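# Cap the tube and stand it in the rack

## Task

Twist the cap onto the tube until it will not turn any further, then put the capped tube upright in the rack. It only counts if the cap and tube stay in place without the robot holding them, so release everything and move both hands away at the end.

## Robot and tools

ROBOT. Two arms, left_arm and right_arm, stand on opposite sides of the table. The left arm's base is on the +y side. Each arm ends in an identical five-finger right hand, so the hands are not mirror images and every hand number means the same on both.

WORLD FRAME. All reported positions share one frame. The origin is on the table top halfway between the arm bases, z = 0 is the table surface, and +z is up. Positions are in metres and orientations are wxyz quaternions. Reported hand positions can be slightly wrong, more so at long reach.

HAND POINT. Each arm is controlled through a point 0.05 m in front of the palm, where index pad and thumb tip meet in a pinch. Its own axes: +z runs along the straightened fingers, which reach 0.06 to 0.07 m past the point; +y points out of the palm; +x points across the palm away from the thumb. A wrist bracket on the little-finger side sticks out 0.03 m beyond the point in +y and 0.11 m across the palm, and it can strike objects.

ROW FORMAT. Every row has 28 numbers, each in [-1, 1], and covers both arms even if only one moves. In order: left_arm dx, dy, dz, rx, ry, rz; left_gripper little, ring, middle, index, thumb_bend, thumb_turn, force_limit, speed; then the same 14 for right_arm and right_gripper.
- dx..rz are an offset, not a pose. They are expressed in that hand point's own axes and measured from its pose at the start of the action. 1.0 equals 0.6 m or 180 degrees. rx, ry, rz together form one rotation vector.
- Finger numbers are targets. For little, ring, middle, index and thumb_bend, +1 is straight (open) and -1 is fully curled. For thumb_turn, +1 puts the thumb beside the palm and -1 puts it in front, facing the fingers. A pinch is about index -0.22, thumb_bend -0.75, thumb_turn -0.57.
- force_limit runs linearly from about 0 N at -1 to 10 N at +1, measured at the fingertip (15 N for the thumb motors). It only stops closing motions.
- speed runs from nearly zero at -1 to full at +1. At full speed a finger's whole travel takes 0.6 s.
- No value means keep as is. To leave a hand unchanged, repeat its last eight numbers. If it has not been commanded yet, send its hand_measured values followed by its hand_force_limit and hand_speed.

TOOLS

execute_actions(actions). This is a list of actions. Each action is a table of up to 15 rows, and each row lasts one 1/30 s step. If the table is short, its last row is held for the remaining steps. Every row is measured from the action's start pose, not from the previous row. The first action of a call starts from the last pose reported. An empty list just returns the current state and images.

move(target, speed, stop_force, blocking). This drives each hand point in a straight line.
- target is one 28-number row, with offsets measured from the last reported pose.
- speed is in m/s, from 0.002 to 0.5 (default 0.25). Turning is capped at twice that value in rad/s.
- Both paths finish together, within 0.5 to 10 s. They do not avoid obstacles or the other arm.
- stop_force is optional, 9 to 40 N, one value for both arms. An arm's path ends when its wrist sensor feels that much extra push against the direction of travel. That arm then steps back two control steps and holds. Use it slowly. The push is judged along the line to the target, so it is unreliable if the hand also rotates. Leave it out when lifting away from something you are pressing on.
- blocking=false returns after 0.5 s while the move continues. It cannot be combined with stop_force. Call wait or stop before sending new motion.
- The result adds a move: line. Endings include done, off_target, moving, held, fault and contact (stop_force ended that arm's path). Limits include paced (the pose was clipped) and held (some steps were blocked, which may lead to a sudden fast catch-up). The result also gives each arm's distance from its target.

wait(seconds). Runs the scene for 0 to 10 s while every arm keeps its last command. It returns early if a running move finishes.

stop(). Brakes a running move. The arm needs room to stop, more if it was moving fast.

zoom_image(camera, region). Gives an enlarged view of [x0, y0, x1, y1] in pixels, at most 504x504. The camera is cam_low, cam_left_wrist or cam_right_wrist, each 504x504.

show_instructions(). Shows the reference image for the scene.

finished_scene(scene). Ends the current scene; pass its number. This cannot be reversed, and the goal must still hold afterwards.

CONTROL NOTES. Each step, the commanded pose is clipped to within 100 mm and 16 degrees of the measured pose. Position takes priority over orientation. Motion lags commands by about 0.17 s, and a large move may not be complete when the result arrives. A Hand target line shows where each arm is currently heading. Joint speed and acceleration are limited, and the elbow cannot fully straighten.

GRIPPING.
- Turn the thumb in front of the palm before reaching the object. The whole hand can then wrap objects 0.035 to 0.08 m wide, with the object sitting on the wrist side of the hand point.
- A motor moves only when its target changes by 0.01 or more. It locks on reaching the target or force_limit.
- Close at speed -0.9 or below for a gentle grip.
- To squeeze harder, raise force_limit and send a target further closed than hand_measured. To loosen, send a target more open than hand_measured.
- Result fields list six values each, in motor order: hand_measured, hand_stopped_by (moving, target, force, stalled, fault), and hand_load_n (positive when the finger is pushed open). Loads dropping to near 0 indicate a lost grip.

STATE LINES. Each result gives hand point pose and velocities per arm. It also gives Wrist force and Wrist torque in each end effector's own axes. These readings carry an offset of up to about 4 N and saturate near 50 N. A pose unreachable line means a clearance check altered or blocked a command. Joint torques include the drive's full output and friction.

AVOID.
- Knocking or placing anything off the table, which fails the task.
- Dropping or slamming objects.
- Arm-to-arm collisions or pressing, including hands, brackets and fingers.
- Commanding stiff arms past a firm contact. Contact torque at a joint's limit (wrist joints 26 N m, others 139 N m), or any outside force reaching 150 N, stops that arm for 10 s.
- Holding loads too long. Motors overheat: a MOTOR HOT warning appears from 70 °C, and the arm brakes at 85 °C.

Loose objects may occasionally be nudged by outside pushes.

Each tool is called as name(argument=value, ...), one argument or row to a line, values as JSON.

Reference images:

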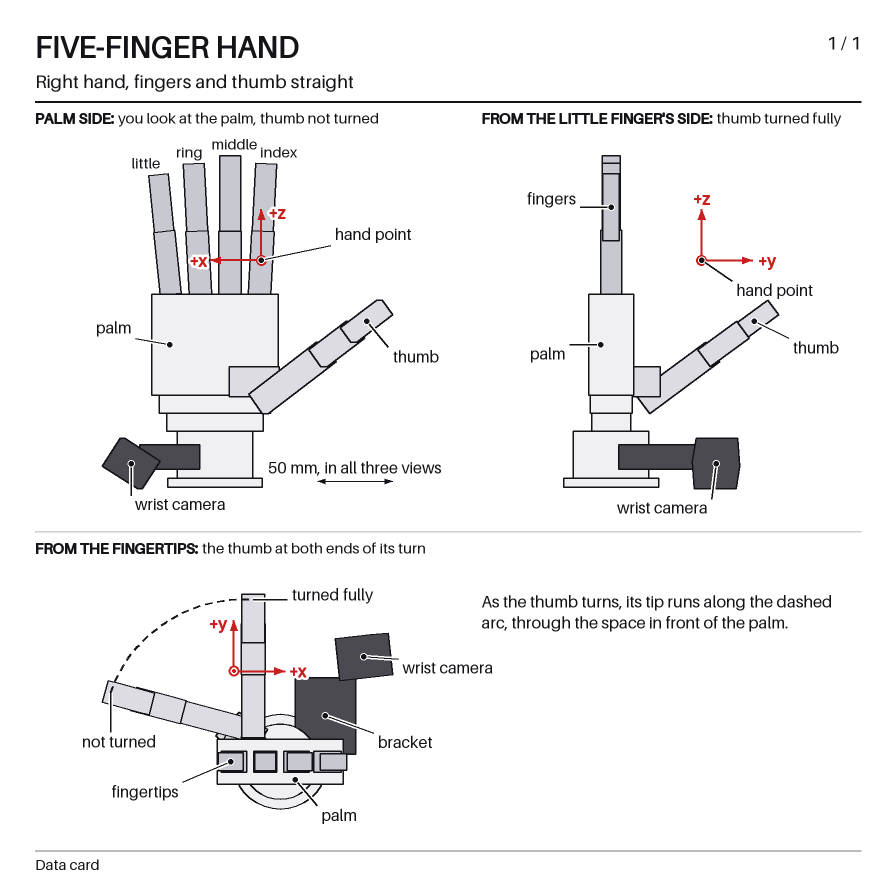

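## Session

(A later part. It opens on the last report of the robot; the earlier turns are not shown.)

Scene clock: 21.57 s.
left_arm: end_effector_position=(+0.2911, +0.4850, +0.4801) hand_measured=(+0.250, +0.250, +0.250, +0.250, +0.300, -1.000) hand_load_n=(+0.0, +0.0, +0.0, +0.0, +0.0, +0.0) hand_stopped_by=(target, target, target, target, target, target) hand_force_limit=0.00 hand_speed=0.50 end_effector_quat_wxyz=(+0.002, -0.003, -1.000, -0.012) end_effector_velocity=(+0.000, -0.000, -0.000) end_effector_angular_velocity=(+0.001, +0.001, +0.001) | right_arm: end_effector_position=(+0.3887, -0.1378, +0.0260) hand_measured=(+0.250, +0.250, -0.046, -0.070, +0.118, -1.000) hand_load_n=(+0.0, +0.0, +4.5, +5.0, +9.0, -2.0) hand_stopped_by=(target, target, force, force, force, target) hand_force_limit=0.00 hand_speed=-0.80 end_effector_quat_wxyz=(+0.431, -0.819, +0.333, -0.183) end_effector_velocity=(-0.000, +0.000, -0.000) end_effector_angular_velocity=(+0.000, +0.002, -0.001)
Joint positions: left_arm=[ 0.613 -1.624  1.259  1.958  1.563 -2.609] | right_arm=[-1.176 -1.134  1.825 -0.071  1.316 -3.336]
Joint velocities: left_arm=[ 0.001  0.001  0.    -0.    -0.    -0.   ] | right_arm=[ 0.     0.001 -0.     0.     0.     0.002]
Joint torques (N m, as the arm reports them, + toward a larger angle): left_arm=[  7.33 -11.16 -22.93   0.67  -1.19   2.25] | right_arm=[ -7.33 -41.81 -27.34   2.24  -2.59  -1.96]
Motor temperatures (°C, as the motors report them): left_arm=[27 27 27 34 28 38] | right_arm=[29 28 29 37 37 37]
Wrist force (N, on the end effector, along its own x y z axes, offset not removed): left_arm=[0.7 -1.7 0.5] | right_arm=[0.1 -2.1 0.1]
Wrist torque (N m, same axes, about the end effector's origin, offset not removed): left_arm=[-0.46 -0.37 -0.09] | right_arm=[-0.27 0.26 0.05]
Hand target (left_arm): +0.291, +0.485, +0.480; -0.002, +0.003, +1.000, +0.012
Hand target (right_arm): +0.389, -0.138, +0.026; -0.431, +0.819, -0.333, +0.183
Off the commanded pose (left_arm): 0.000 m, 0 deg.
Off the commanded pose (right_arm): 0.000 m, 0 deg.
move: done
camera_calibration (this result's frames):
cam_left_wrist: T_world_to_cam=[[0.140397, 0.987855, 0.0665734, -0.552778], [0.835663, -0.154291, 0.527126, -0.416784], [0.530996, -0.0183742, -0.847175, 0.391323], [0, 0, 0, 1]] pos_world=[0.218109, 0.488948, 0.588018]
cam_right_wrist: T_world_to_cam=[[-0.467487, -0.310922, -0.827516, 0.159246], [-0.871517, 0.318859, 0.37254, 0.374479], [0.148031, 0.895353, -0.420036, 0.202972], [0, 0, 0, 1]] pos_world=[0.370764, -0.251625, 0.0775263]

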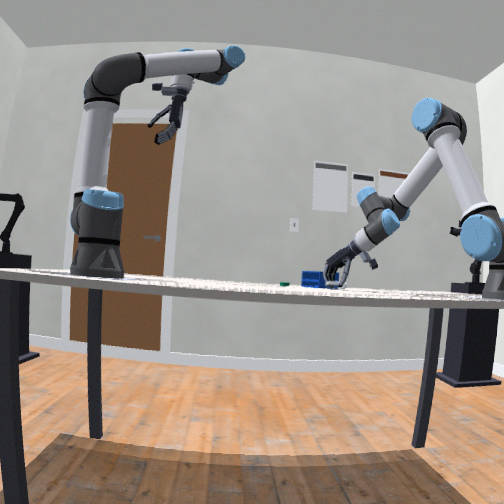

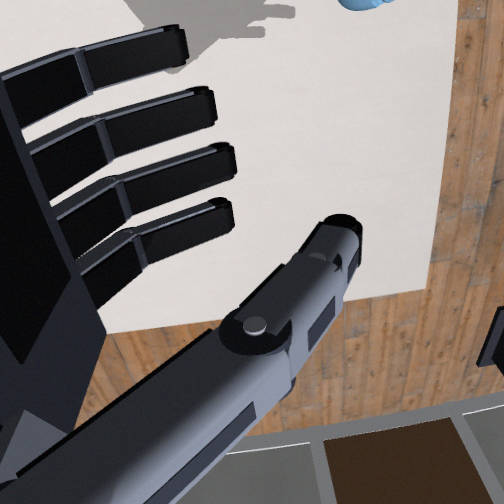

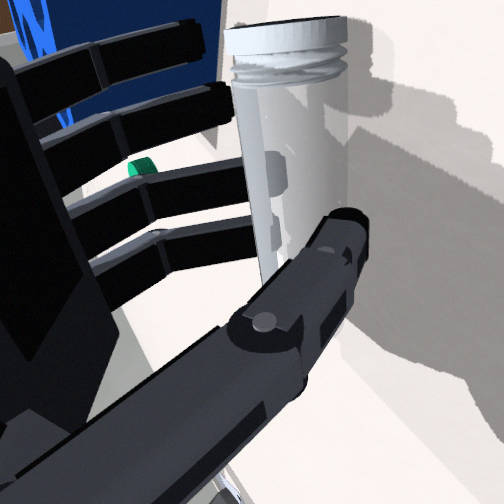

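move(
  target=[0.283,-0.333,0.4,0.305,0,0,0.25,0.25,0.25,0.25,0.3,-1,0,0.5, -0.507,0.05,-0.175,0.003,-0.207,-0.141,0.25,0.25,-0.3,-0.3,0.0,-1,0,-0.8],
)

move(
  target=[0,0,0,0,0,0,0.25,0.25,0.25,0.25,0.3,-1,0,0.5, 0,0.04,0.027,0,0,0,0.25,0.25,-0.3,-0.3,0.0,-1,0,-0.8],
  speed=0.03,
  stop_force=10,
)

zoom_image(
  camera="cam_low",
  region=[270, 230, 350, 310],
)

Scene clock: 24.90 s.
left_arm: end_effector_position=(+0.1188, +0.2920, +0.2362) hand_measured=(+0.250, +0.250, +0.250, +0.250, +0.300, -1.000) hand_load_n=(+0.0, +0.0, +0.0, +0.0, +0.0, +0.0) hand_stopped_by=(target, target, target, target, target, target) hand_force_limit=0.00 hand_speed=0.50 end_effector_quat_wxyz=(+0.022, -0.004, -0.898, +0.439) end_effector_velocity=(-0.001, +0.000, -0.001) end_effector_angular_velocity=(+0.007, -0.018, +0.019) | right_arm: end_effector_position=(+0.0993, +0.0031, +0.0566) hand_measured=(+0.250, +0.250, -0.046, -0.070, +0.118, -1.000) hand_load_n=(+0.0, +0.0, +4.5, +5.0, +9.0, -2.0) hand_stopped_by=(target, target, force, force, force, target) hand_force_limit=0.00 hand_speed=-0.80 end_effector_quat_wxyz=(-0.468, +0.884, +0.006, +0.004) end_effector_velocity=(+0.000, +0.000, +0.000) end_effector_angular_velocity=(+0.001, -0.002, +0.002)
Joint positions: left_arm=[-0.765 -2.357  2.249  0.946  0.972 -3.747] | right_arm=[-0.736 -1.144  1.759  0.094  1.041 -3.567]
Joint velocities: left_arm=[-0.277 -0.061  0.046  0.18  -0.203 -0.261] | right_arm=[-0.    -0.001 -0.    -0.    -0.001 -0.002]
Joint torques (N m, as the arm reports them, + toward a larger angle): left_arm=[ -9.36  -1.52 -10.07   3.8   -2.88  -3.86] | right_arm=[  8.53 -23.86 -27.9    2.52  -3.21  -2.43]
Motor temperatures (°C, as the motors report them): left_arm=[27 27 27 34 28 38] | right_arm=[29 28 29 37 37 37]
Wrist force (N, on the end effector, along its own x y z axes, offset not removed): left_arm=[1.8 -1.5 1.7] | right_arm=[1.6 0.3 -1.5]
Wrist torque (N m, same axes, about the end effector's origin, offset not removed): left_arm=[-0.55 -0.49 0.04] | right_arm=[0.05 -0.06 0.34]
Hand target (left_arm): +0.119, +0.292, +0.236; -0.021, +0.004, +0.898, -0.439
Hand target (right_arm): +0.099, +0.003, +0.057; -0.468, +0.884, +0.006, +0.004
Off the commanded pose (left_arm): 0.000 m, 3 deg.
Off the commanded pose (right_arm): 0.001 m, 0 deg.
move: off_target (left_arm)
camera_calibration (this result's frames):
cam_left_wrist: T_world_to_cam=[[0.123744, 0.639467, -0.758795, -0.0230186], [0.858351, 0.314714, 0.405201, -0.284842], [0.497916, -0.701454, -0.509943, 0.39638], [0, 0, 0, 1]] pos_world=[0.0499793, 0.382405, 0.300083]
cam_right_wrist: T_world_to_cam=[[-0.109633, -0.55063, -0.827519, 0.0583535], [-0.841264, -0.392009, 0.372296, 0.0650971], [-0.529392, 0.736977, -0.420248, 0.200284], [0, 0, 0, 1]] pos_world=[0.16719, -0.0899551, 0.108222]

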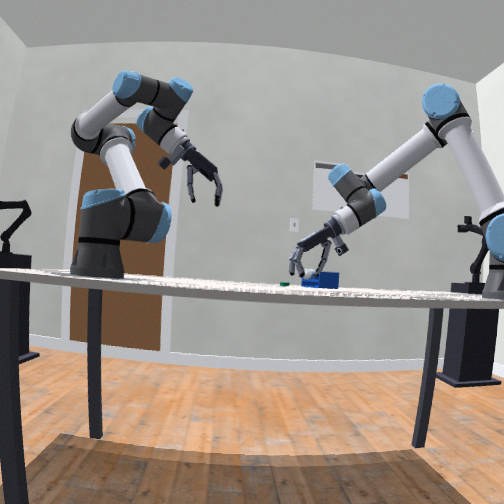

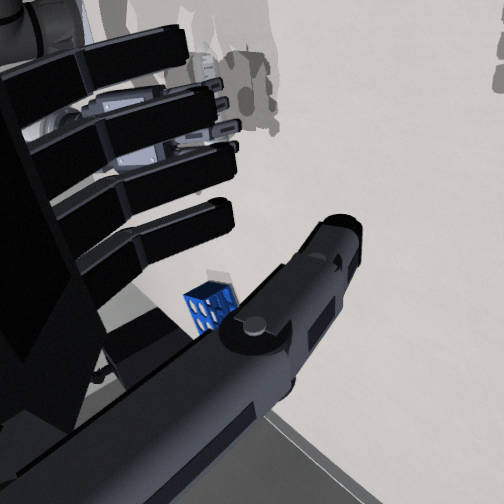

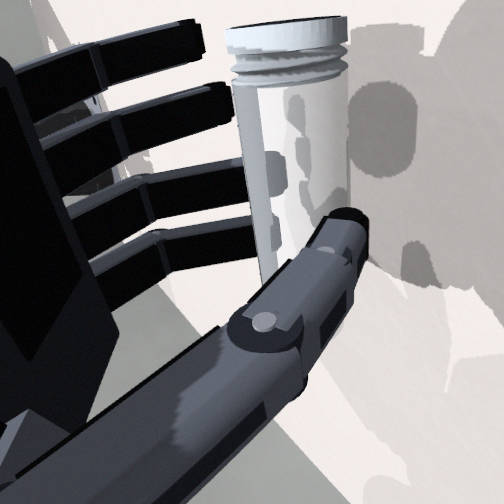

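Scene clock: 26.23 s.
left_arm: end_effector_position=(+0.1188, +0.2920, +0.2362) hand_measured=(+0.250, +0.250, +0.250, +0.250, +0.300, -1.000) hand_load_n=(+0.0, +0.0, +0.0, +0.0, +0.0, +0.0) hand_stopped_by=(target, target, target, target, target, target) hand_force_limit=0.00 hand_speed=0.50 end_effector_quat_wxyz=(+0.022, -0.004, -0.898, +0.439) end_effector_velocity=(-0.000, -0.000, -0.000) end_effector_angular_velocity=(+0.000, -0.001, -0.000) | right_arm: end_effector_position=(+0.0997, +0.0030, +0.0279) hand_measured=(+0.250, +0.250, -0.046, -0.070, +0.118, -1.000) hand_load_n=(+0.0, +0.0, +4.5, +5.0, +9.0, -2.0) hand_stopped_by=(target, target, force, force, force, target) hand_force_limit=0.00 hand_speed=-0.80 end_effector_quat_wxyz=(-0.468, +0.884, +0.006, +0.004) end_effector_velocity=(+0.000, -0.000, -0.002) end_effector_angular_velocity=(-0.000, -0.000, -0.001)
Joint positions: left_arm=[-0.768 -2.358  2.25   0.948  0.97  -3.75 ] | right_arm=[-0.737 -1.102  1.785  0.027  1.041 -3.568]
Joint velocities: left_arm=[ 0.003  0.002 -0.001 -0.002  0.003  0.003] | right_arm=[-0.     0.003  0.001 -0.004  0.001  0.   ]
Joint torques (N m, as the arm reports them, + toward a larger angle): left_arm=[ 11.9   21.6  -31.17  -1.35   0.66   2.21] | right_arm=[ -9.49 -24.76  -4.8   -1.12  -3.03  -1.91]
Motor temperatures (°C, as the motors report them): left_arm=[27 27 27 34 28 38] | right_arm=[29 28 29 37 37 37]
Wrist force (N, on the end effector, along its own x y z axes, offset not removed): left_arm=[0.8 -1.0 1.1] | right_arm=[3.0 0.9 0.3]
Wrist torque (N m, same axes, about the end effector's origin, offset not removed): left_arm=[-0.46 -0.40 0.05] | right_arm=[-0.08 -0.41 0.32]
Hand target (left_arm): +0.119, +0.292, +0.236; -0.022, +0.004, +0.898, -0.439
Hand target (right_arm): +0.100, +0.003, +0.028; -0.468, +0.884, +0.006, +0.004
Off the commanded pose (left_arm): 0.000 m, 0 deg.
Off the commanded pose (right_arm): 0.000 m, 0 deg.
move: done
camera_calibration (this result's frames):
cam_left_wrist: T_world_to_cam=[[0.123753, 0.639434, -0.758821, -0.0230172], [0.858319, 0.31477, 0.405226, -0.284853], [0.49797, -0.701459, -0.509884, 0.396381], [0, 0, 0, 1]] pos_world=[0.049957, 0.382426, 0.300072]
cam_right_wrist: T_world_to_cam=[[-0.109604, -0.550645, -0.827513, 0.0345102], [-0.841264, -0.39202, 0.372284, 0.0760481], [-0.529398, 0.73696, -0.42027, 0.188467], [0, 0, 0, 1]] pos_world=[0.167533, -0.0900776, 0.0794534]

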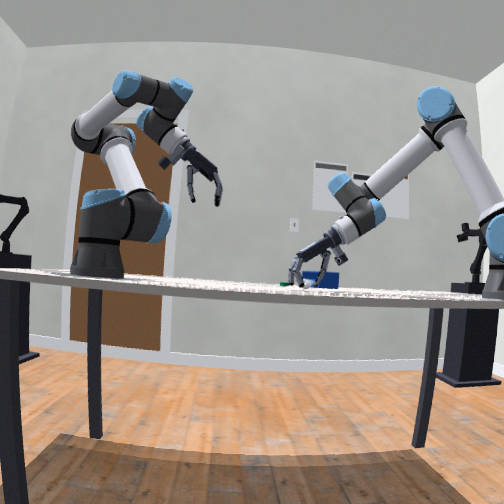

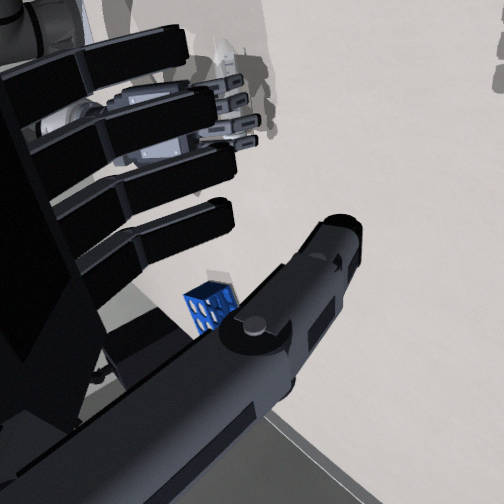

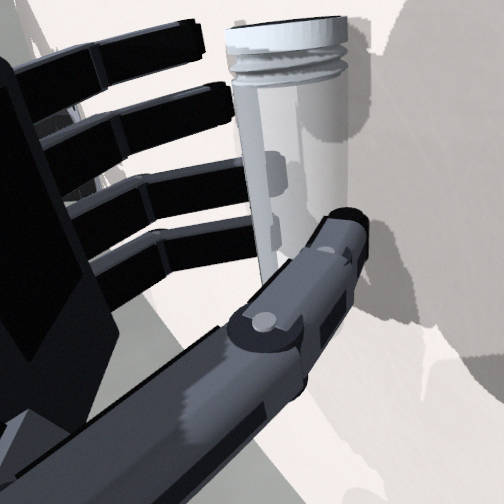

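Region (270, 230, 350, 310) of cam_low's 504x504 image, scaled by 6.300, with more detail than that image has.

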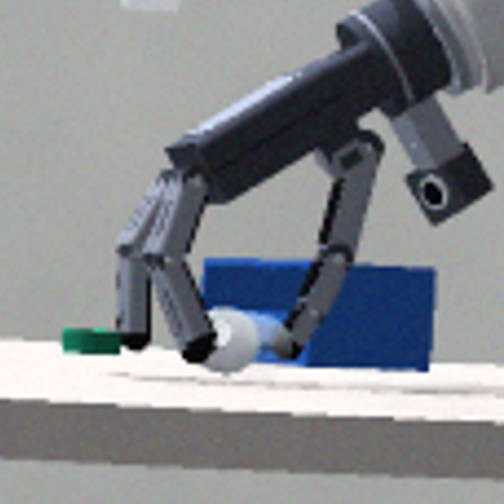

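move(
  target=[0,0,0,0,0,0,0.25,0.25,0.25,0.25,0.3,-1,0,0.5, 0,0.002,0.001,0,0,0,0.25,0.25,0.25,0.25,0.3,-1,0,-0.6],
)

move(
  target=[0,0,0,0,0,0,0.25,0.25,0.25,0.25,0.3,-1,0,0.5, 0,-0.08,-0.055,0,0,0,0.25,0.25,0.25,0.25,0.3,-1,0,-0.6],
)

move(
  target=[0.01,-0.05,0.4,0.02,0,0,0.25,0.25,0.25,0.25,0.3,-1,0,0.5, 0.4,0.1,-0.33,0,0.207,0.141,-1,-1,0.25,0.25,0.3,-1,0,0.5],
)

Scene clock: 27.33 s.
left_arm: end_effector_position=(+0.1188, +0.2920, +0.2362) hand_measured=(+0.250, +0.250, +0.250, +0.250, +0.300, -1.000) hand_load_n=(+0.0, +0.0, +0.0, +0.0, +0.0, +0.0) hand_stopped_by=(target, target, target, target, target, target) hand_force_limit=0.00 hand_speed=0.50 end_effector_quat_wxyz=(+0.022, -0.004, -0.898, +0.439) end_effector_velocity=(+0.000, +0.000, -0.000) end_effector_angular_velocity=(+0.000, +0.000, +0.000) | right_arm: end_effector_position=(+0.0997, +0.0028, +0.0266) hand_measured=(+0.250, +0.250, +0.250, +0.250, +0.300, -1.000) hand_load_n=(+0.0, +0.0, +0.0, +0.0, +0.0, +0.0) hand_stopped_by=(target, target, target, target, target, target) hand_force_limit=0.00 hand_speed=-0.60 end_effector_quat_wxyz=(-0.468, +0.884, +0.006, +0.004) end_effector_velocity=(-0.001, -0.000, -0.000) end_effector_angular_velocity=(-0.000, +0.002, +0.001)
Joint positions: left_arm=[-0.767 -2.358  2.249  0.947  0.97  -3.749] | right_arm=[-0.737 -1.101  1.787  0.024  1.04  -3.568]
Joint velocities: left_arm=[-0.    -0.     0.     0.001  0.    -0.001] | right_arm=[ 0.     0.     0.     0.    -0.001  0.001]
Joint torques (N m, as the arm reports them, + toward a larger angle): left_arm=[ -3.15  16.17 -28.25   2.68  -1.27   0.01] | right_arm=[ -8.64 -25.13  -3.86  -1.22  -3.23  -2.39]
Motor temperatures (°C, as the motors report them): left_arm=[27 27 27 34 28 38] | right_arm=[29 28 29 37 37 37]
Wrist force (N, on the end effector, along its own x y z axes, offset not removed): left_arm=[2.3 -1.3 0.6] | right_arm=[-1.0 -2.1 -5.7]
Wrist torque (N m, same axes, about the end effector's origin, offset not removed): left_arm=[-0.46 -0.57 0.07] | right_arm=[0.28 0.47 0.07]
Hand target (left_arm): +0.119, +0.292, +0.236; -0.022, +0.004, +0.898, -0.439
Hand target (right_arm): +0.100, +0.003, +0.027; -0.468, +0.884, +0.006, +0.004
Off the commanded pose (left_arm): 0.000 m, 0 deg.
Off the commanded pose (right_arm): 0.000 m, 0 deg.
move: done
camera_calibration (this result's frames):
cam_left_wrist: T_world_to_cam=[[0.123759, 0.639446, -0.75881, -0.0230236], [0.858321, 0.314756, 0.405232, -0.284854], [0.497964, -0.701454, -0.509897, 0.39638], [0, 0, 0, 1]] pos_world=[0.049963, 0.382424, 0.300074]
cam_right_wrist: T_world_to_cam=[[-0.109604, -0.550646, -0.827512, 0.0333309], [-0.841264, -0.39202, 0.372284, 0.0764809], [-0.529398, 0.73696, -0.420272, 0.188056], [0, 0, 0, 1]] pos_world=[0.16755, -0.0902539, 0.0781436]

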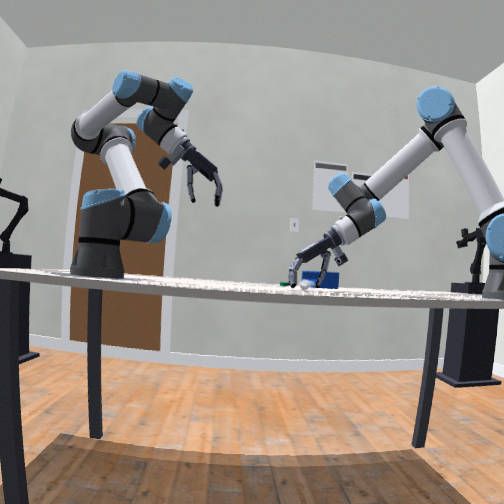

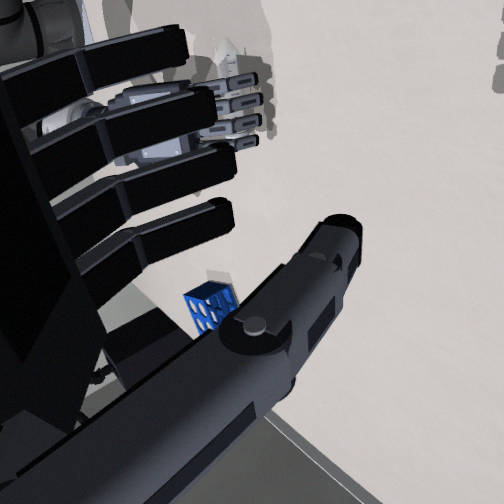

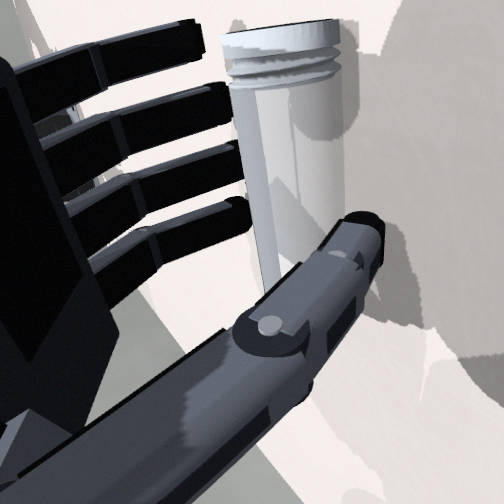

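Scene clock: 28.27 s.
left_arm: end_effector_position=(+0.1188, +0.2920, +0.2362) hand_measured=(+0.250, +0.250, +0.250, +0.250, +0.300, -1.000) hand_load_n=(+0.0, +0.0, +0.0, +0.0, +0.0, +0.0) hand_stopped_by=(target, target, target, target, target, target) hand_force_limit=0.00 hand_speed=0.50 end_effector_quat_wxyz=(+0.022, -0.004, -0.898, +0.439) end_effector_velocity=(+0.000, +0.000, +0.000) end_effector_angular_velocity=(-0.001, +0.000, -0.000) | right_arm: end_effector_position=(+0.0990, +0.0025, +0.0846) hand_measured=(+0.250, +0.250, +0.250, +0.250, +0.300, -1.000) hand_load_n=(+0.0, +0.0, +0.0, +0.0, +0.0, +0.0) hand_stopped_by=(target, target, target, target, target, target) hand_force_limit=0.00 hand_speed=-0.60 end_effector_quat_wxyz=(-0.468, +0.884, +0.006, +0.004) end_effector_velocity=(-0.001, -0.000, +0.002) end_effector_angular_velocity=(-0.001, +0.003, +0.002)
Joint positions: left_arm=[-0.767 -2.358  2.249  0.947  0.97  -3.749] | right_arm=[-0.736 -1.182  1.732  0.16   1.041 -3.567]
Joint velocities: left_arm=[-0.    -0.001  0.    -0.    -0.     0.   ] | right_arm=[-0.001 -0.002 -0.003  0.007 -0.003 -0.   ]
Joint torques (N m, as the arm reports them, + toward a larger angle): left_arm=[ -3.44  15.49 -28.71  -0.25  -1.79  -0.27] | right_arm=[ -8.76 -42.11 -28.96   2.41  -3.04  -2.35]
Motor temperatures (°C, as the motors report them): left_arm=[27 27 27 34 28 38] | right_arm=[29 28 29 37 37 37]
Wrist force (N, on the end effector, along its own x y z axes, offset not removed): left_arm=[1.0 -1.8 2.1] | right_arm=[3.7 -4.4 -6.0]
Wrist torque (N m, same axes, about the end effector's origin, offset not removed): left_arm=[-0.60 -0.44 -0.03] | right_arm=[-0.15 -0.18 0.13]
Hand target (left_arm): +0.119, +0.292, +0.236; -0.022, +0.004, +0.898, -0.439
Hand target (right_arm): +0.099, +0.003, +0.085; -0.468, +0.884, +0.006, +0.004
Off the commanded pose (left_arm): 0.000 m, 0 deg.
Off the commanded pose (right_arm): 0.000 m, 0 deg.
move: done
camera_calibration (this result's frames):
cam_left_wrist: T_world_to_cam=[[0.12378, 0.639465, -0.758791, -0.0230418], [0.85831, 0.314746, 0.405265, -0.284866], [0.497979, -0.701441, -0.509899, 0.396375], [0, 0, 0, 1]] pos_world=[0.0499688, 0.382429, 0.300074]
cam_right_wrist: T_world_to_cam=[[-0.109604, -0.550627, -0.827525, 0.0811159], [-0.841324, -0.391944, 0.372228, 0.0542229], [-0.529302, 0.737014, -0.420297, 0.212247], [0, 0, 0, 1]] pos_world=[0.166852, -0.0905119, 0.136149]

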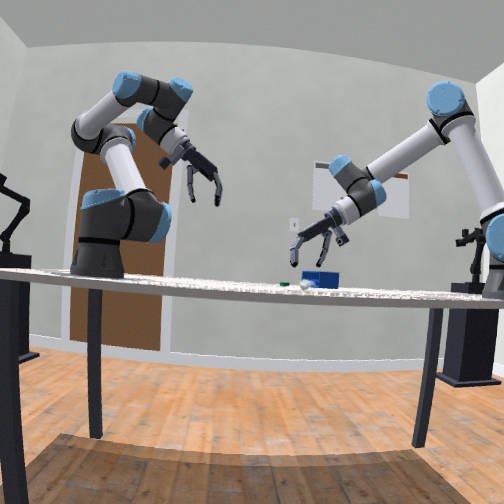

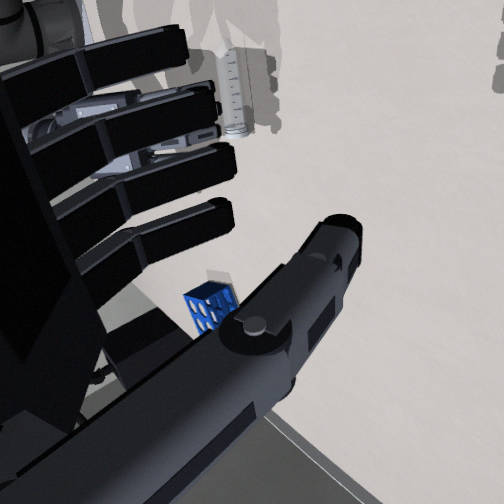

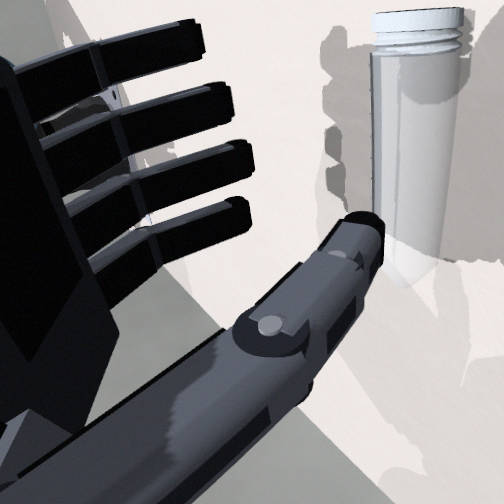

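Scene clock: 30.47 s.
left_arm: end_effector_position=(+0.1034, +0.0841, +0.1132) hand_measured=(+0.250, +0.250, +0.250, +0.250, +0.300, -1.000) hand_load_n=(+0.0, +0.0, +0.0, +0.0, +0.0, +0.0) hand_stopped_by=(target, target, target, target, target, target) hand_force_limit=0.00 hand_speed=0.50 end_effector_quat_wxyz=(+0.022, -0.004, -0.884, +0.468) end_effector_velocity=(+0.000, -0.001, -0.001) end_effector_angular_velocity=(+0.001, +0.001, +0.001) | right_arm: end_effector_position=(+0.3394, -0.1936, +0.1493) hand_measured=(-1.000, -1.000, +0.250, +0.250, +0.300, -1.000) hand_load_n=(+0.0, +0.0, +0.0, +0.0, +0.0, +0.0) hand_stopped_by=(target, target, target, target, target, target) hand_force_limit=0.00 hand_speed=0.50 end_effector_quat_wxyz=(+0.435, -0.816, +0.333, -0.183) end_effector_velocity=(+0.002, -0.001, +0.001) end_effector_angular_velocity=(-0.000, -0.002, -0.004)
Joint positions: left_arm=[-0.16  -1.568  2.106  0.067  1.41  -3.293] | right_arm=[-1.257 -1.461  1.897  0.19   1.246 -3.38 ]
Joint velocities: left_arm=[ 0.002  0.006 -0.003 -0.003  0.002 -0.   ] | right_arm=[-0.003 -0.001 -0.001  0.     0.002  0.   ]
Joint torques (N m, as the arm reports them, + toward a larger angle): left_arm=[ 12.27  -6.47 -29.88  -2.13   1.32   2.76] | right_arm=[-10.26 -31.22 -30.85   2.08   2.52   2.34]
Motor temperatures (°C, as the motors report them): left_arm=[27 27 27 34 28 38] | right_arm=[29 28 29 37 37 37]
Wrist force (N, on the end effector, along its own x y z axes, offset not removed): left_arm=[0.9 -1.6 0.7] | right_arm=[2.2 -2.0 -3.5]
Wrist torque (N m, same axes, about the end effector's origin, offset not removed): left_arm=[-0.48 -0.40 -0.04] | right_arm=[0.10 -0.15 0.18]
Hand target (left_arm): +0.103, +0.084, +0.113; -0.022, +0.004, +0.884, -0.468
Hand target (right_arm): +0.340, -0.194, +0.149; -0.435, +0.816, -0.333, +0.183
Off the commanded pose (left_arm): 0.001 m, 0 deg.
Off the commanded pose (right_arm): 0.000 m, 0 deg.
move: done
camera_calibration (this result's frames):
cam_left_wrist: T_world_to_cam=[[0.122932, 0.589253, -0.798541, 0.027294], [0.85749, 0.342004, 0.384376, -0.156195], [0.499599, -0.731993, -0.463235, 0.192627], [0, 0, 0, 1]] pos_world=[0.0343437, 0.178338, 0.171065]
cam_right_wrist: T_world_to_cam=[[-0.464359, -0.30415, -0.831784, 0.221806], [-0.872998, 0.315361, 0.372052, 0.303166], [0.149152, 0.898911, -0.411962, 0.311064], [0, 0, 0, 1]] pos_world=[0.321265, -0.307763, 0.199848]

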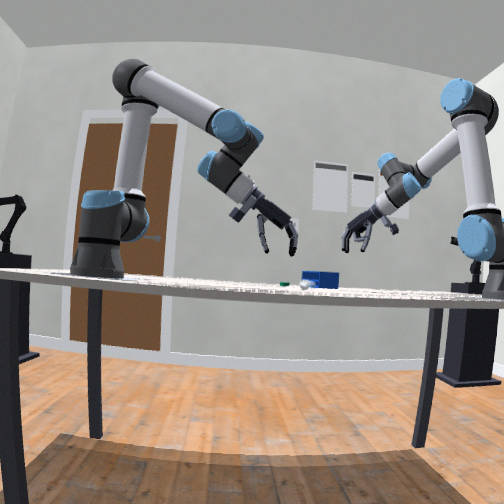

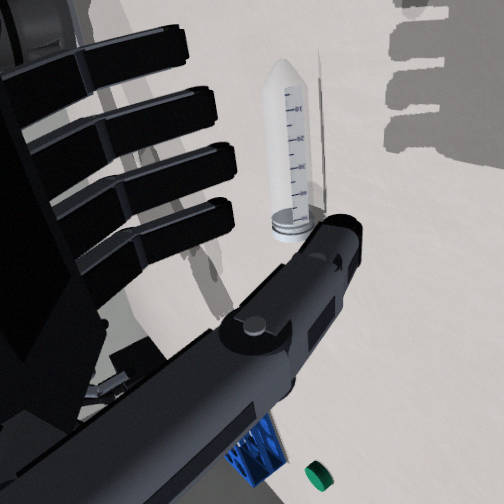

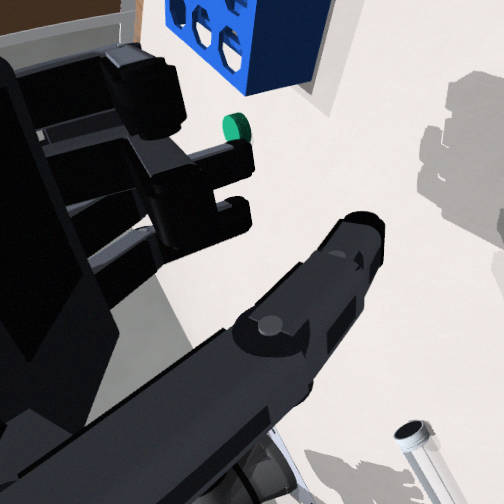

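move(
  target=[-0.018,-0.02,0.172,0,-0.014,0.004,0.25,0.25,0.25,0.25,0.3,-1,0,0.5, -0.068,-0.175,0.402,0,0,0,-1,-1,0.25,0.25,0.3,-1,0,0.5],
)

zoom_image(
  camera="cam_low",
  region=[250, 200, 360, 310],
)

Scene clock: 32.67 s.
left_arm: end_effector_position=(+0.1102, -0.0081, +0.0646) hand_measured=(+0.250, +0.250, +0.250, +0.250, +0.300, -1.000) hand_load_n=(+0.0, +0.0, +0.0, +0.0, +0.0, +0.0) hand_stopped_by=(target, target, target, target, target, target) hand_force_limit=0.00 hand_speed=0.50 end_effector_quat_wxyz=(-0.001, +0.000, -0.884, +0.468) end_effector_velocity=(+0.000, -0.001, -0.000) end_effector_angular_velocity=(+0.000, -0.000, +0.000) | right_arm: end_effector_position=(+0.4926, +0.0187, +0.1022) hand_measured=(-1.000, -1.000, +0.250, +0.250, +0.300, -1.000) hand_load_n=(+0.0, +0.0, +0.0, +0.0, +0.0, +0.0) hand_stopped_by=(target, target, target, target, target, target) hand_force_limit=0.00 hand_speed=0.50 end_effector_quat_wxyz=(+0.435, -0.816, +0.333, -0.183) end_effector_velocity=(+0.002, +0.002, +0.000) end_effector_angular_velocity=(-0.003, +0.001, +0.001)
Joint positions: left_arm=[-0.112 -1.283  1.919 -0.03   1.405 -3.254] | right_arm=[-1.024 -0.82   1.076  0.338  1.437 -3.243]
Joint velocities: left_arm=[ 0.     0.002 -0.001 -0.     0.     0.   ] | right_arm=[ 0.001  0.009 -0.017  0.011  0.001 -0.001]
Joint torques (N m, as the arm reports them, + toward a larger angle): left_arm=[ 10.33 -17.83 -28.33  -1.81  -0.95   2.7 ] | right_arm=[  8.23 -39.59 -31.56   1.94   2.77  -0.88]
Motor temperatures (°C, as the motors report them): left_arm=[27 27 27 34 28 38] | right_arm=[29 28 29 37 37 37]
Wrist force (N, on the end effector, along its own x y z axes, offset not removed): left_arm=[-0.4 -1.0 1.6] | right_arm=[-2.2 -0.4 -1.4]
Wrist torque (N m, same axes, about the end effector's origin, offset not removed): left_arm=[-0.44 -0.17 -0.12] | right_arm=[0.18 0.42 -0.04]
Hand target (left_arm): +0.110, -0.008, +0.065; +0.001, -0.000, +0.884, -0.468
Hand target (right_arm): +0.493, +0.019, +0.102; -0.435, +0.816, -0.333, +0.183
Off the commanded pose (left_arm): 0.000 m, 0 deg.
Off the commanded pose (right_arm): 0.000 m, 0 deg.
move: done
camera_calibration (this result's frames):
cam_left_wrist: T_world_to_cam=[[0.133711, 0.592905, -0.794094, 0.0405676], [0.832976, 0.36688, 0.414186, -0.110828], [0.53691, -0.716843, -0.44482, 0.0940188], [0, 0, 0, 1]] pos_world=[0.0364135, 0.0840047, 0.11994]
cam_right_wrist: T_world_to_cam=[[-0.464338, -0.30354, -0.832018, 0.318288], [-0.872991, 0.315182, 0.372219, 0.387517], [0.149253, 0.89918, -0.411338, 0.0778759], [0, 0, 0, 1]] pos_world=[0.474469, -0.0955497, 0.152613]

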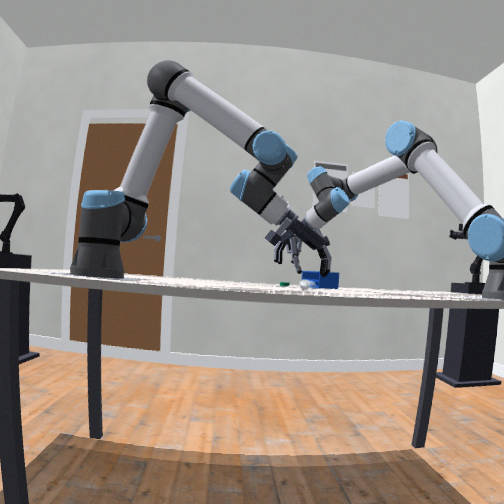

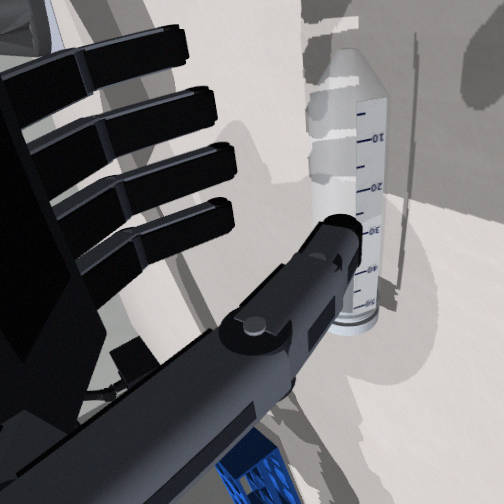

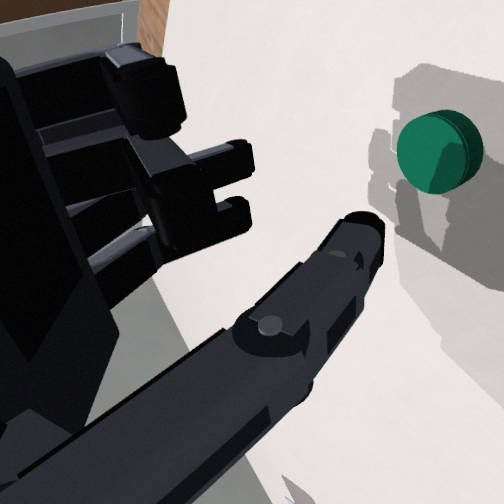

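Region (250, 200, 360, 310) of cam_low's 504x504 image, scaled by 4.582, with more detail than that image has.

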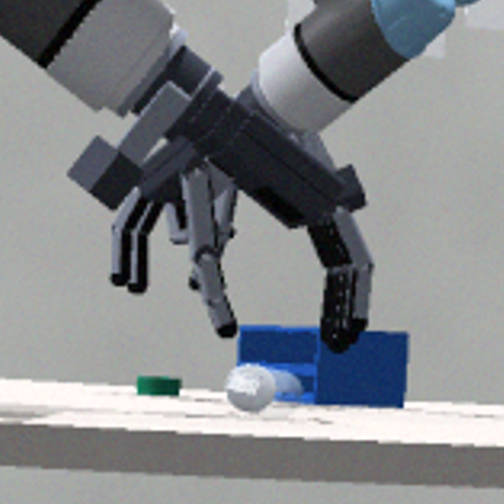

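move(
  target=[0,0.057,0.031,0,0,0,0.25,0.25,0.25,0.25,0.3,-1,0,0.5, 0.004,0.067,0.034,0,0,0,-1,-1,0.25,0.25,0.3,-1,0,0.5],
  speed=0.03,
  stop_force=10,
)

zoom_image(
  camera="cam_low",
  region=[260, 230, 340, 310],
)

Scene clock: 34.80 s.
left_arm: end_effector_position=(+0.1103, -0.0042, +0.0260) hand_measured=(+0.250, +0.250, +0.250, +0.250, +0.300, -1.000) hand_load_n=(+0.0, +0.0, +0.0, +0.0, +0.0, +0.0) hand_stopped_by=(target, target, target, target, target, target) hand_force_limit=0.00 hand_speed=0.50 end_effector_quat_wxyz=(-0.001, +0.000, -0.884, +0.468) end_effector_velocity=(-0.000, -0.000, -0.000) end_effector_angular_velocity=(-0.002, +0.001, +0.000) | right_arm: end_effector_position=(+0.4908, +0.0129, +0.0576) hand_measured=(-1.000, -1.000, +0.250, +0.250, +0.300, -1.000) hand_load_n=(+0.0, +0.0, +0.0, +0.0, +0.0, +0.0) hand_stopped_by=(target, target, target, target, target, target) hand_force_limit=0.00 hand_speed=0.50 end_effector_quat_wxyz=(+0.435, -0.816, +0.333, -0.183) end_effector_velocity=(-0.000, -0.000, -0.002) end_effector_angular_velocity=(+0.000, -0.001, +0.001)
Joint positions: left_arm=[-0.114 -1.229  1.969 -0.134  1.403 -3.255] | right_arm=[-1.03  -0.799  1.157  0.236  1.432 -3.246]
Joint velocities: left_arm=[ 0.     0.     0.002 -0.005  0.    -0.   ] | right_arm=[-0.     0.001  0.003 -0.005 -0.001 -0.001]
Joint torques (N m, as the arm reports them, + toward a larger angle): left_arm=[-10.27 -19.43  -5.19  -2.04  -1.89  -2.64] | right_arm=[ -9.78 -38.83  -7.96  -1.7   -2.46  -2.42]
Motor temperatures (°C, as the motors report them): left_arm=[27 27 27 34 28 38] | right_arm=[29 28 29 37 37 37]
Wrist force (N, on the end effector, along its own x y z axes, offset not removed): left_arm=[0.5 -0.6 1.2] | right_arm=[1.2 -2.4 -2.2]
Wrist torque (N m, same axes, about the end effector's origin, offset not removed): left_arm=[-0.40 -0.30 -0.02] | right_arm=[-0.09 -0.09 0.17]
Hand target (left_arm): +0.110, -0.004, +0.026; +0.001, -0.000, +0.884, -0.468
Hand target (right_arm): +0.491, +0.013, +0.057; -0.435, +0.816, -0.333, +0.183
Off the commanded pose (left_arm): 0.000 m, 0 deg.
Off the commanded pose (right_arm): 0.000 m, 0 deg.
move: done
camera_calibration (this result's frames):
cam_left_wrist: T_world_to_cam=[[0.133701, 0.59292, -0.794084, 0.00759461], [0.83298, 0.366874, 0.414184, -0.0963715], [0.536907, -0.716833, -0.444839, 0.0795629], [0, 0, 0, 1]] pos_world=[0.0365423, 0.0878865, 0.081339]
cam_right_wrist: T_world_to_cam=[[-0.464347, -0.303563, -0.832004, 0.278642], [-0.872987, 0.315189, 0.372221, 0.404337], [0.149246, 0.899169, -0.411364, 0.0649883], [0, 0, 0, 1]] pos_world=[0.472668, -0.101293, 0.108062]

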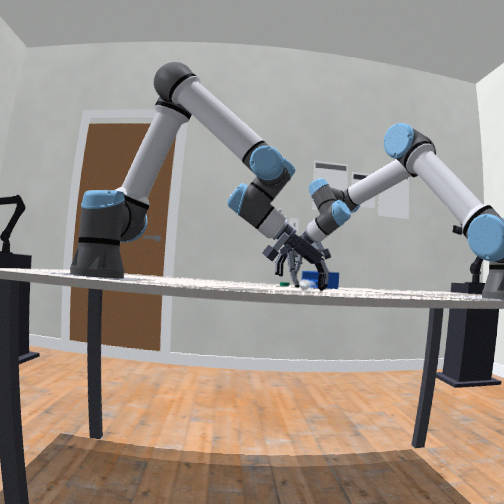

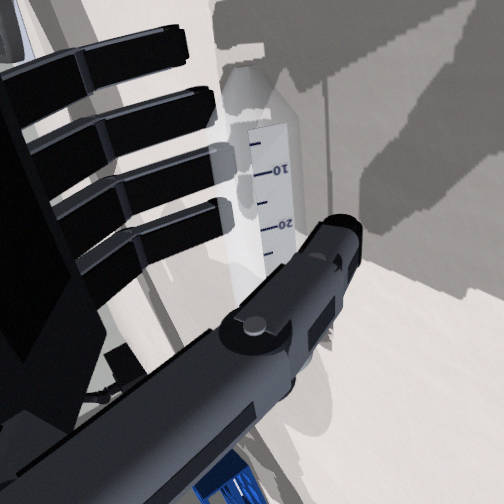

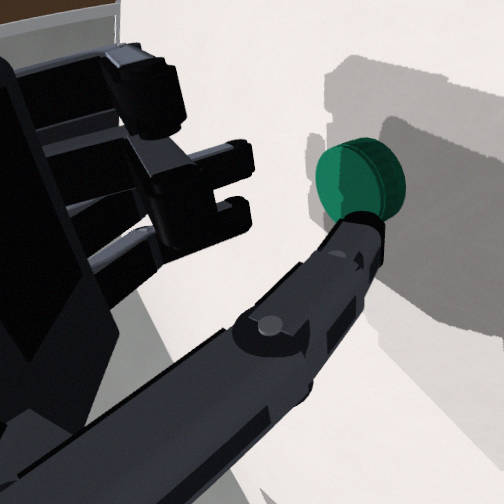

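Region (260, 230, 340, 310) of cam_low's 504x504 image, scaled by 6.300, with more detail than that image has.

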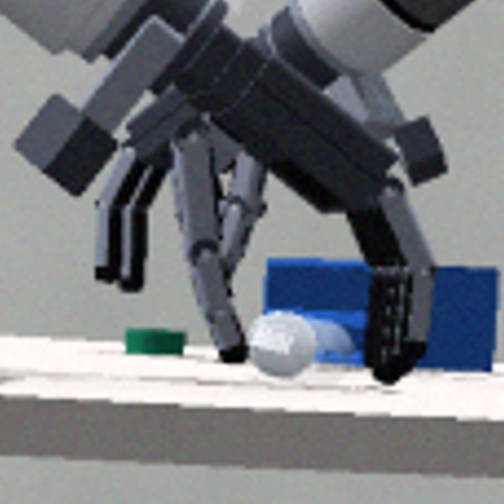

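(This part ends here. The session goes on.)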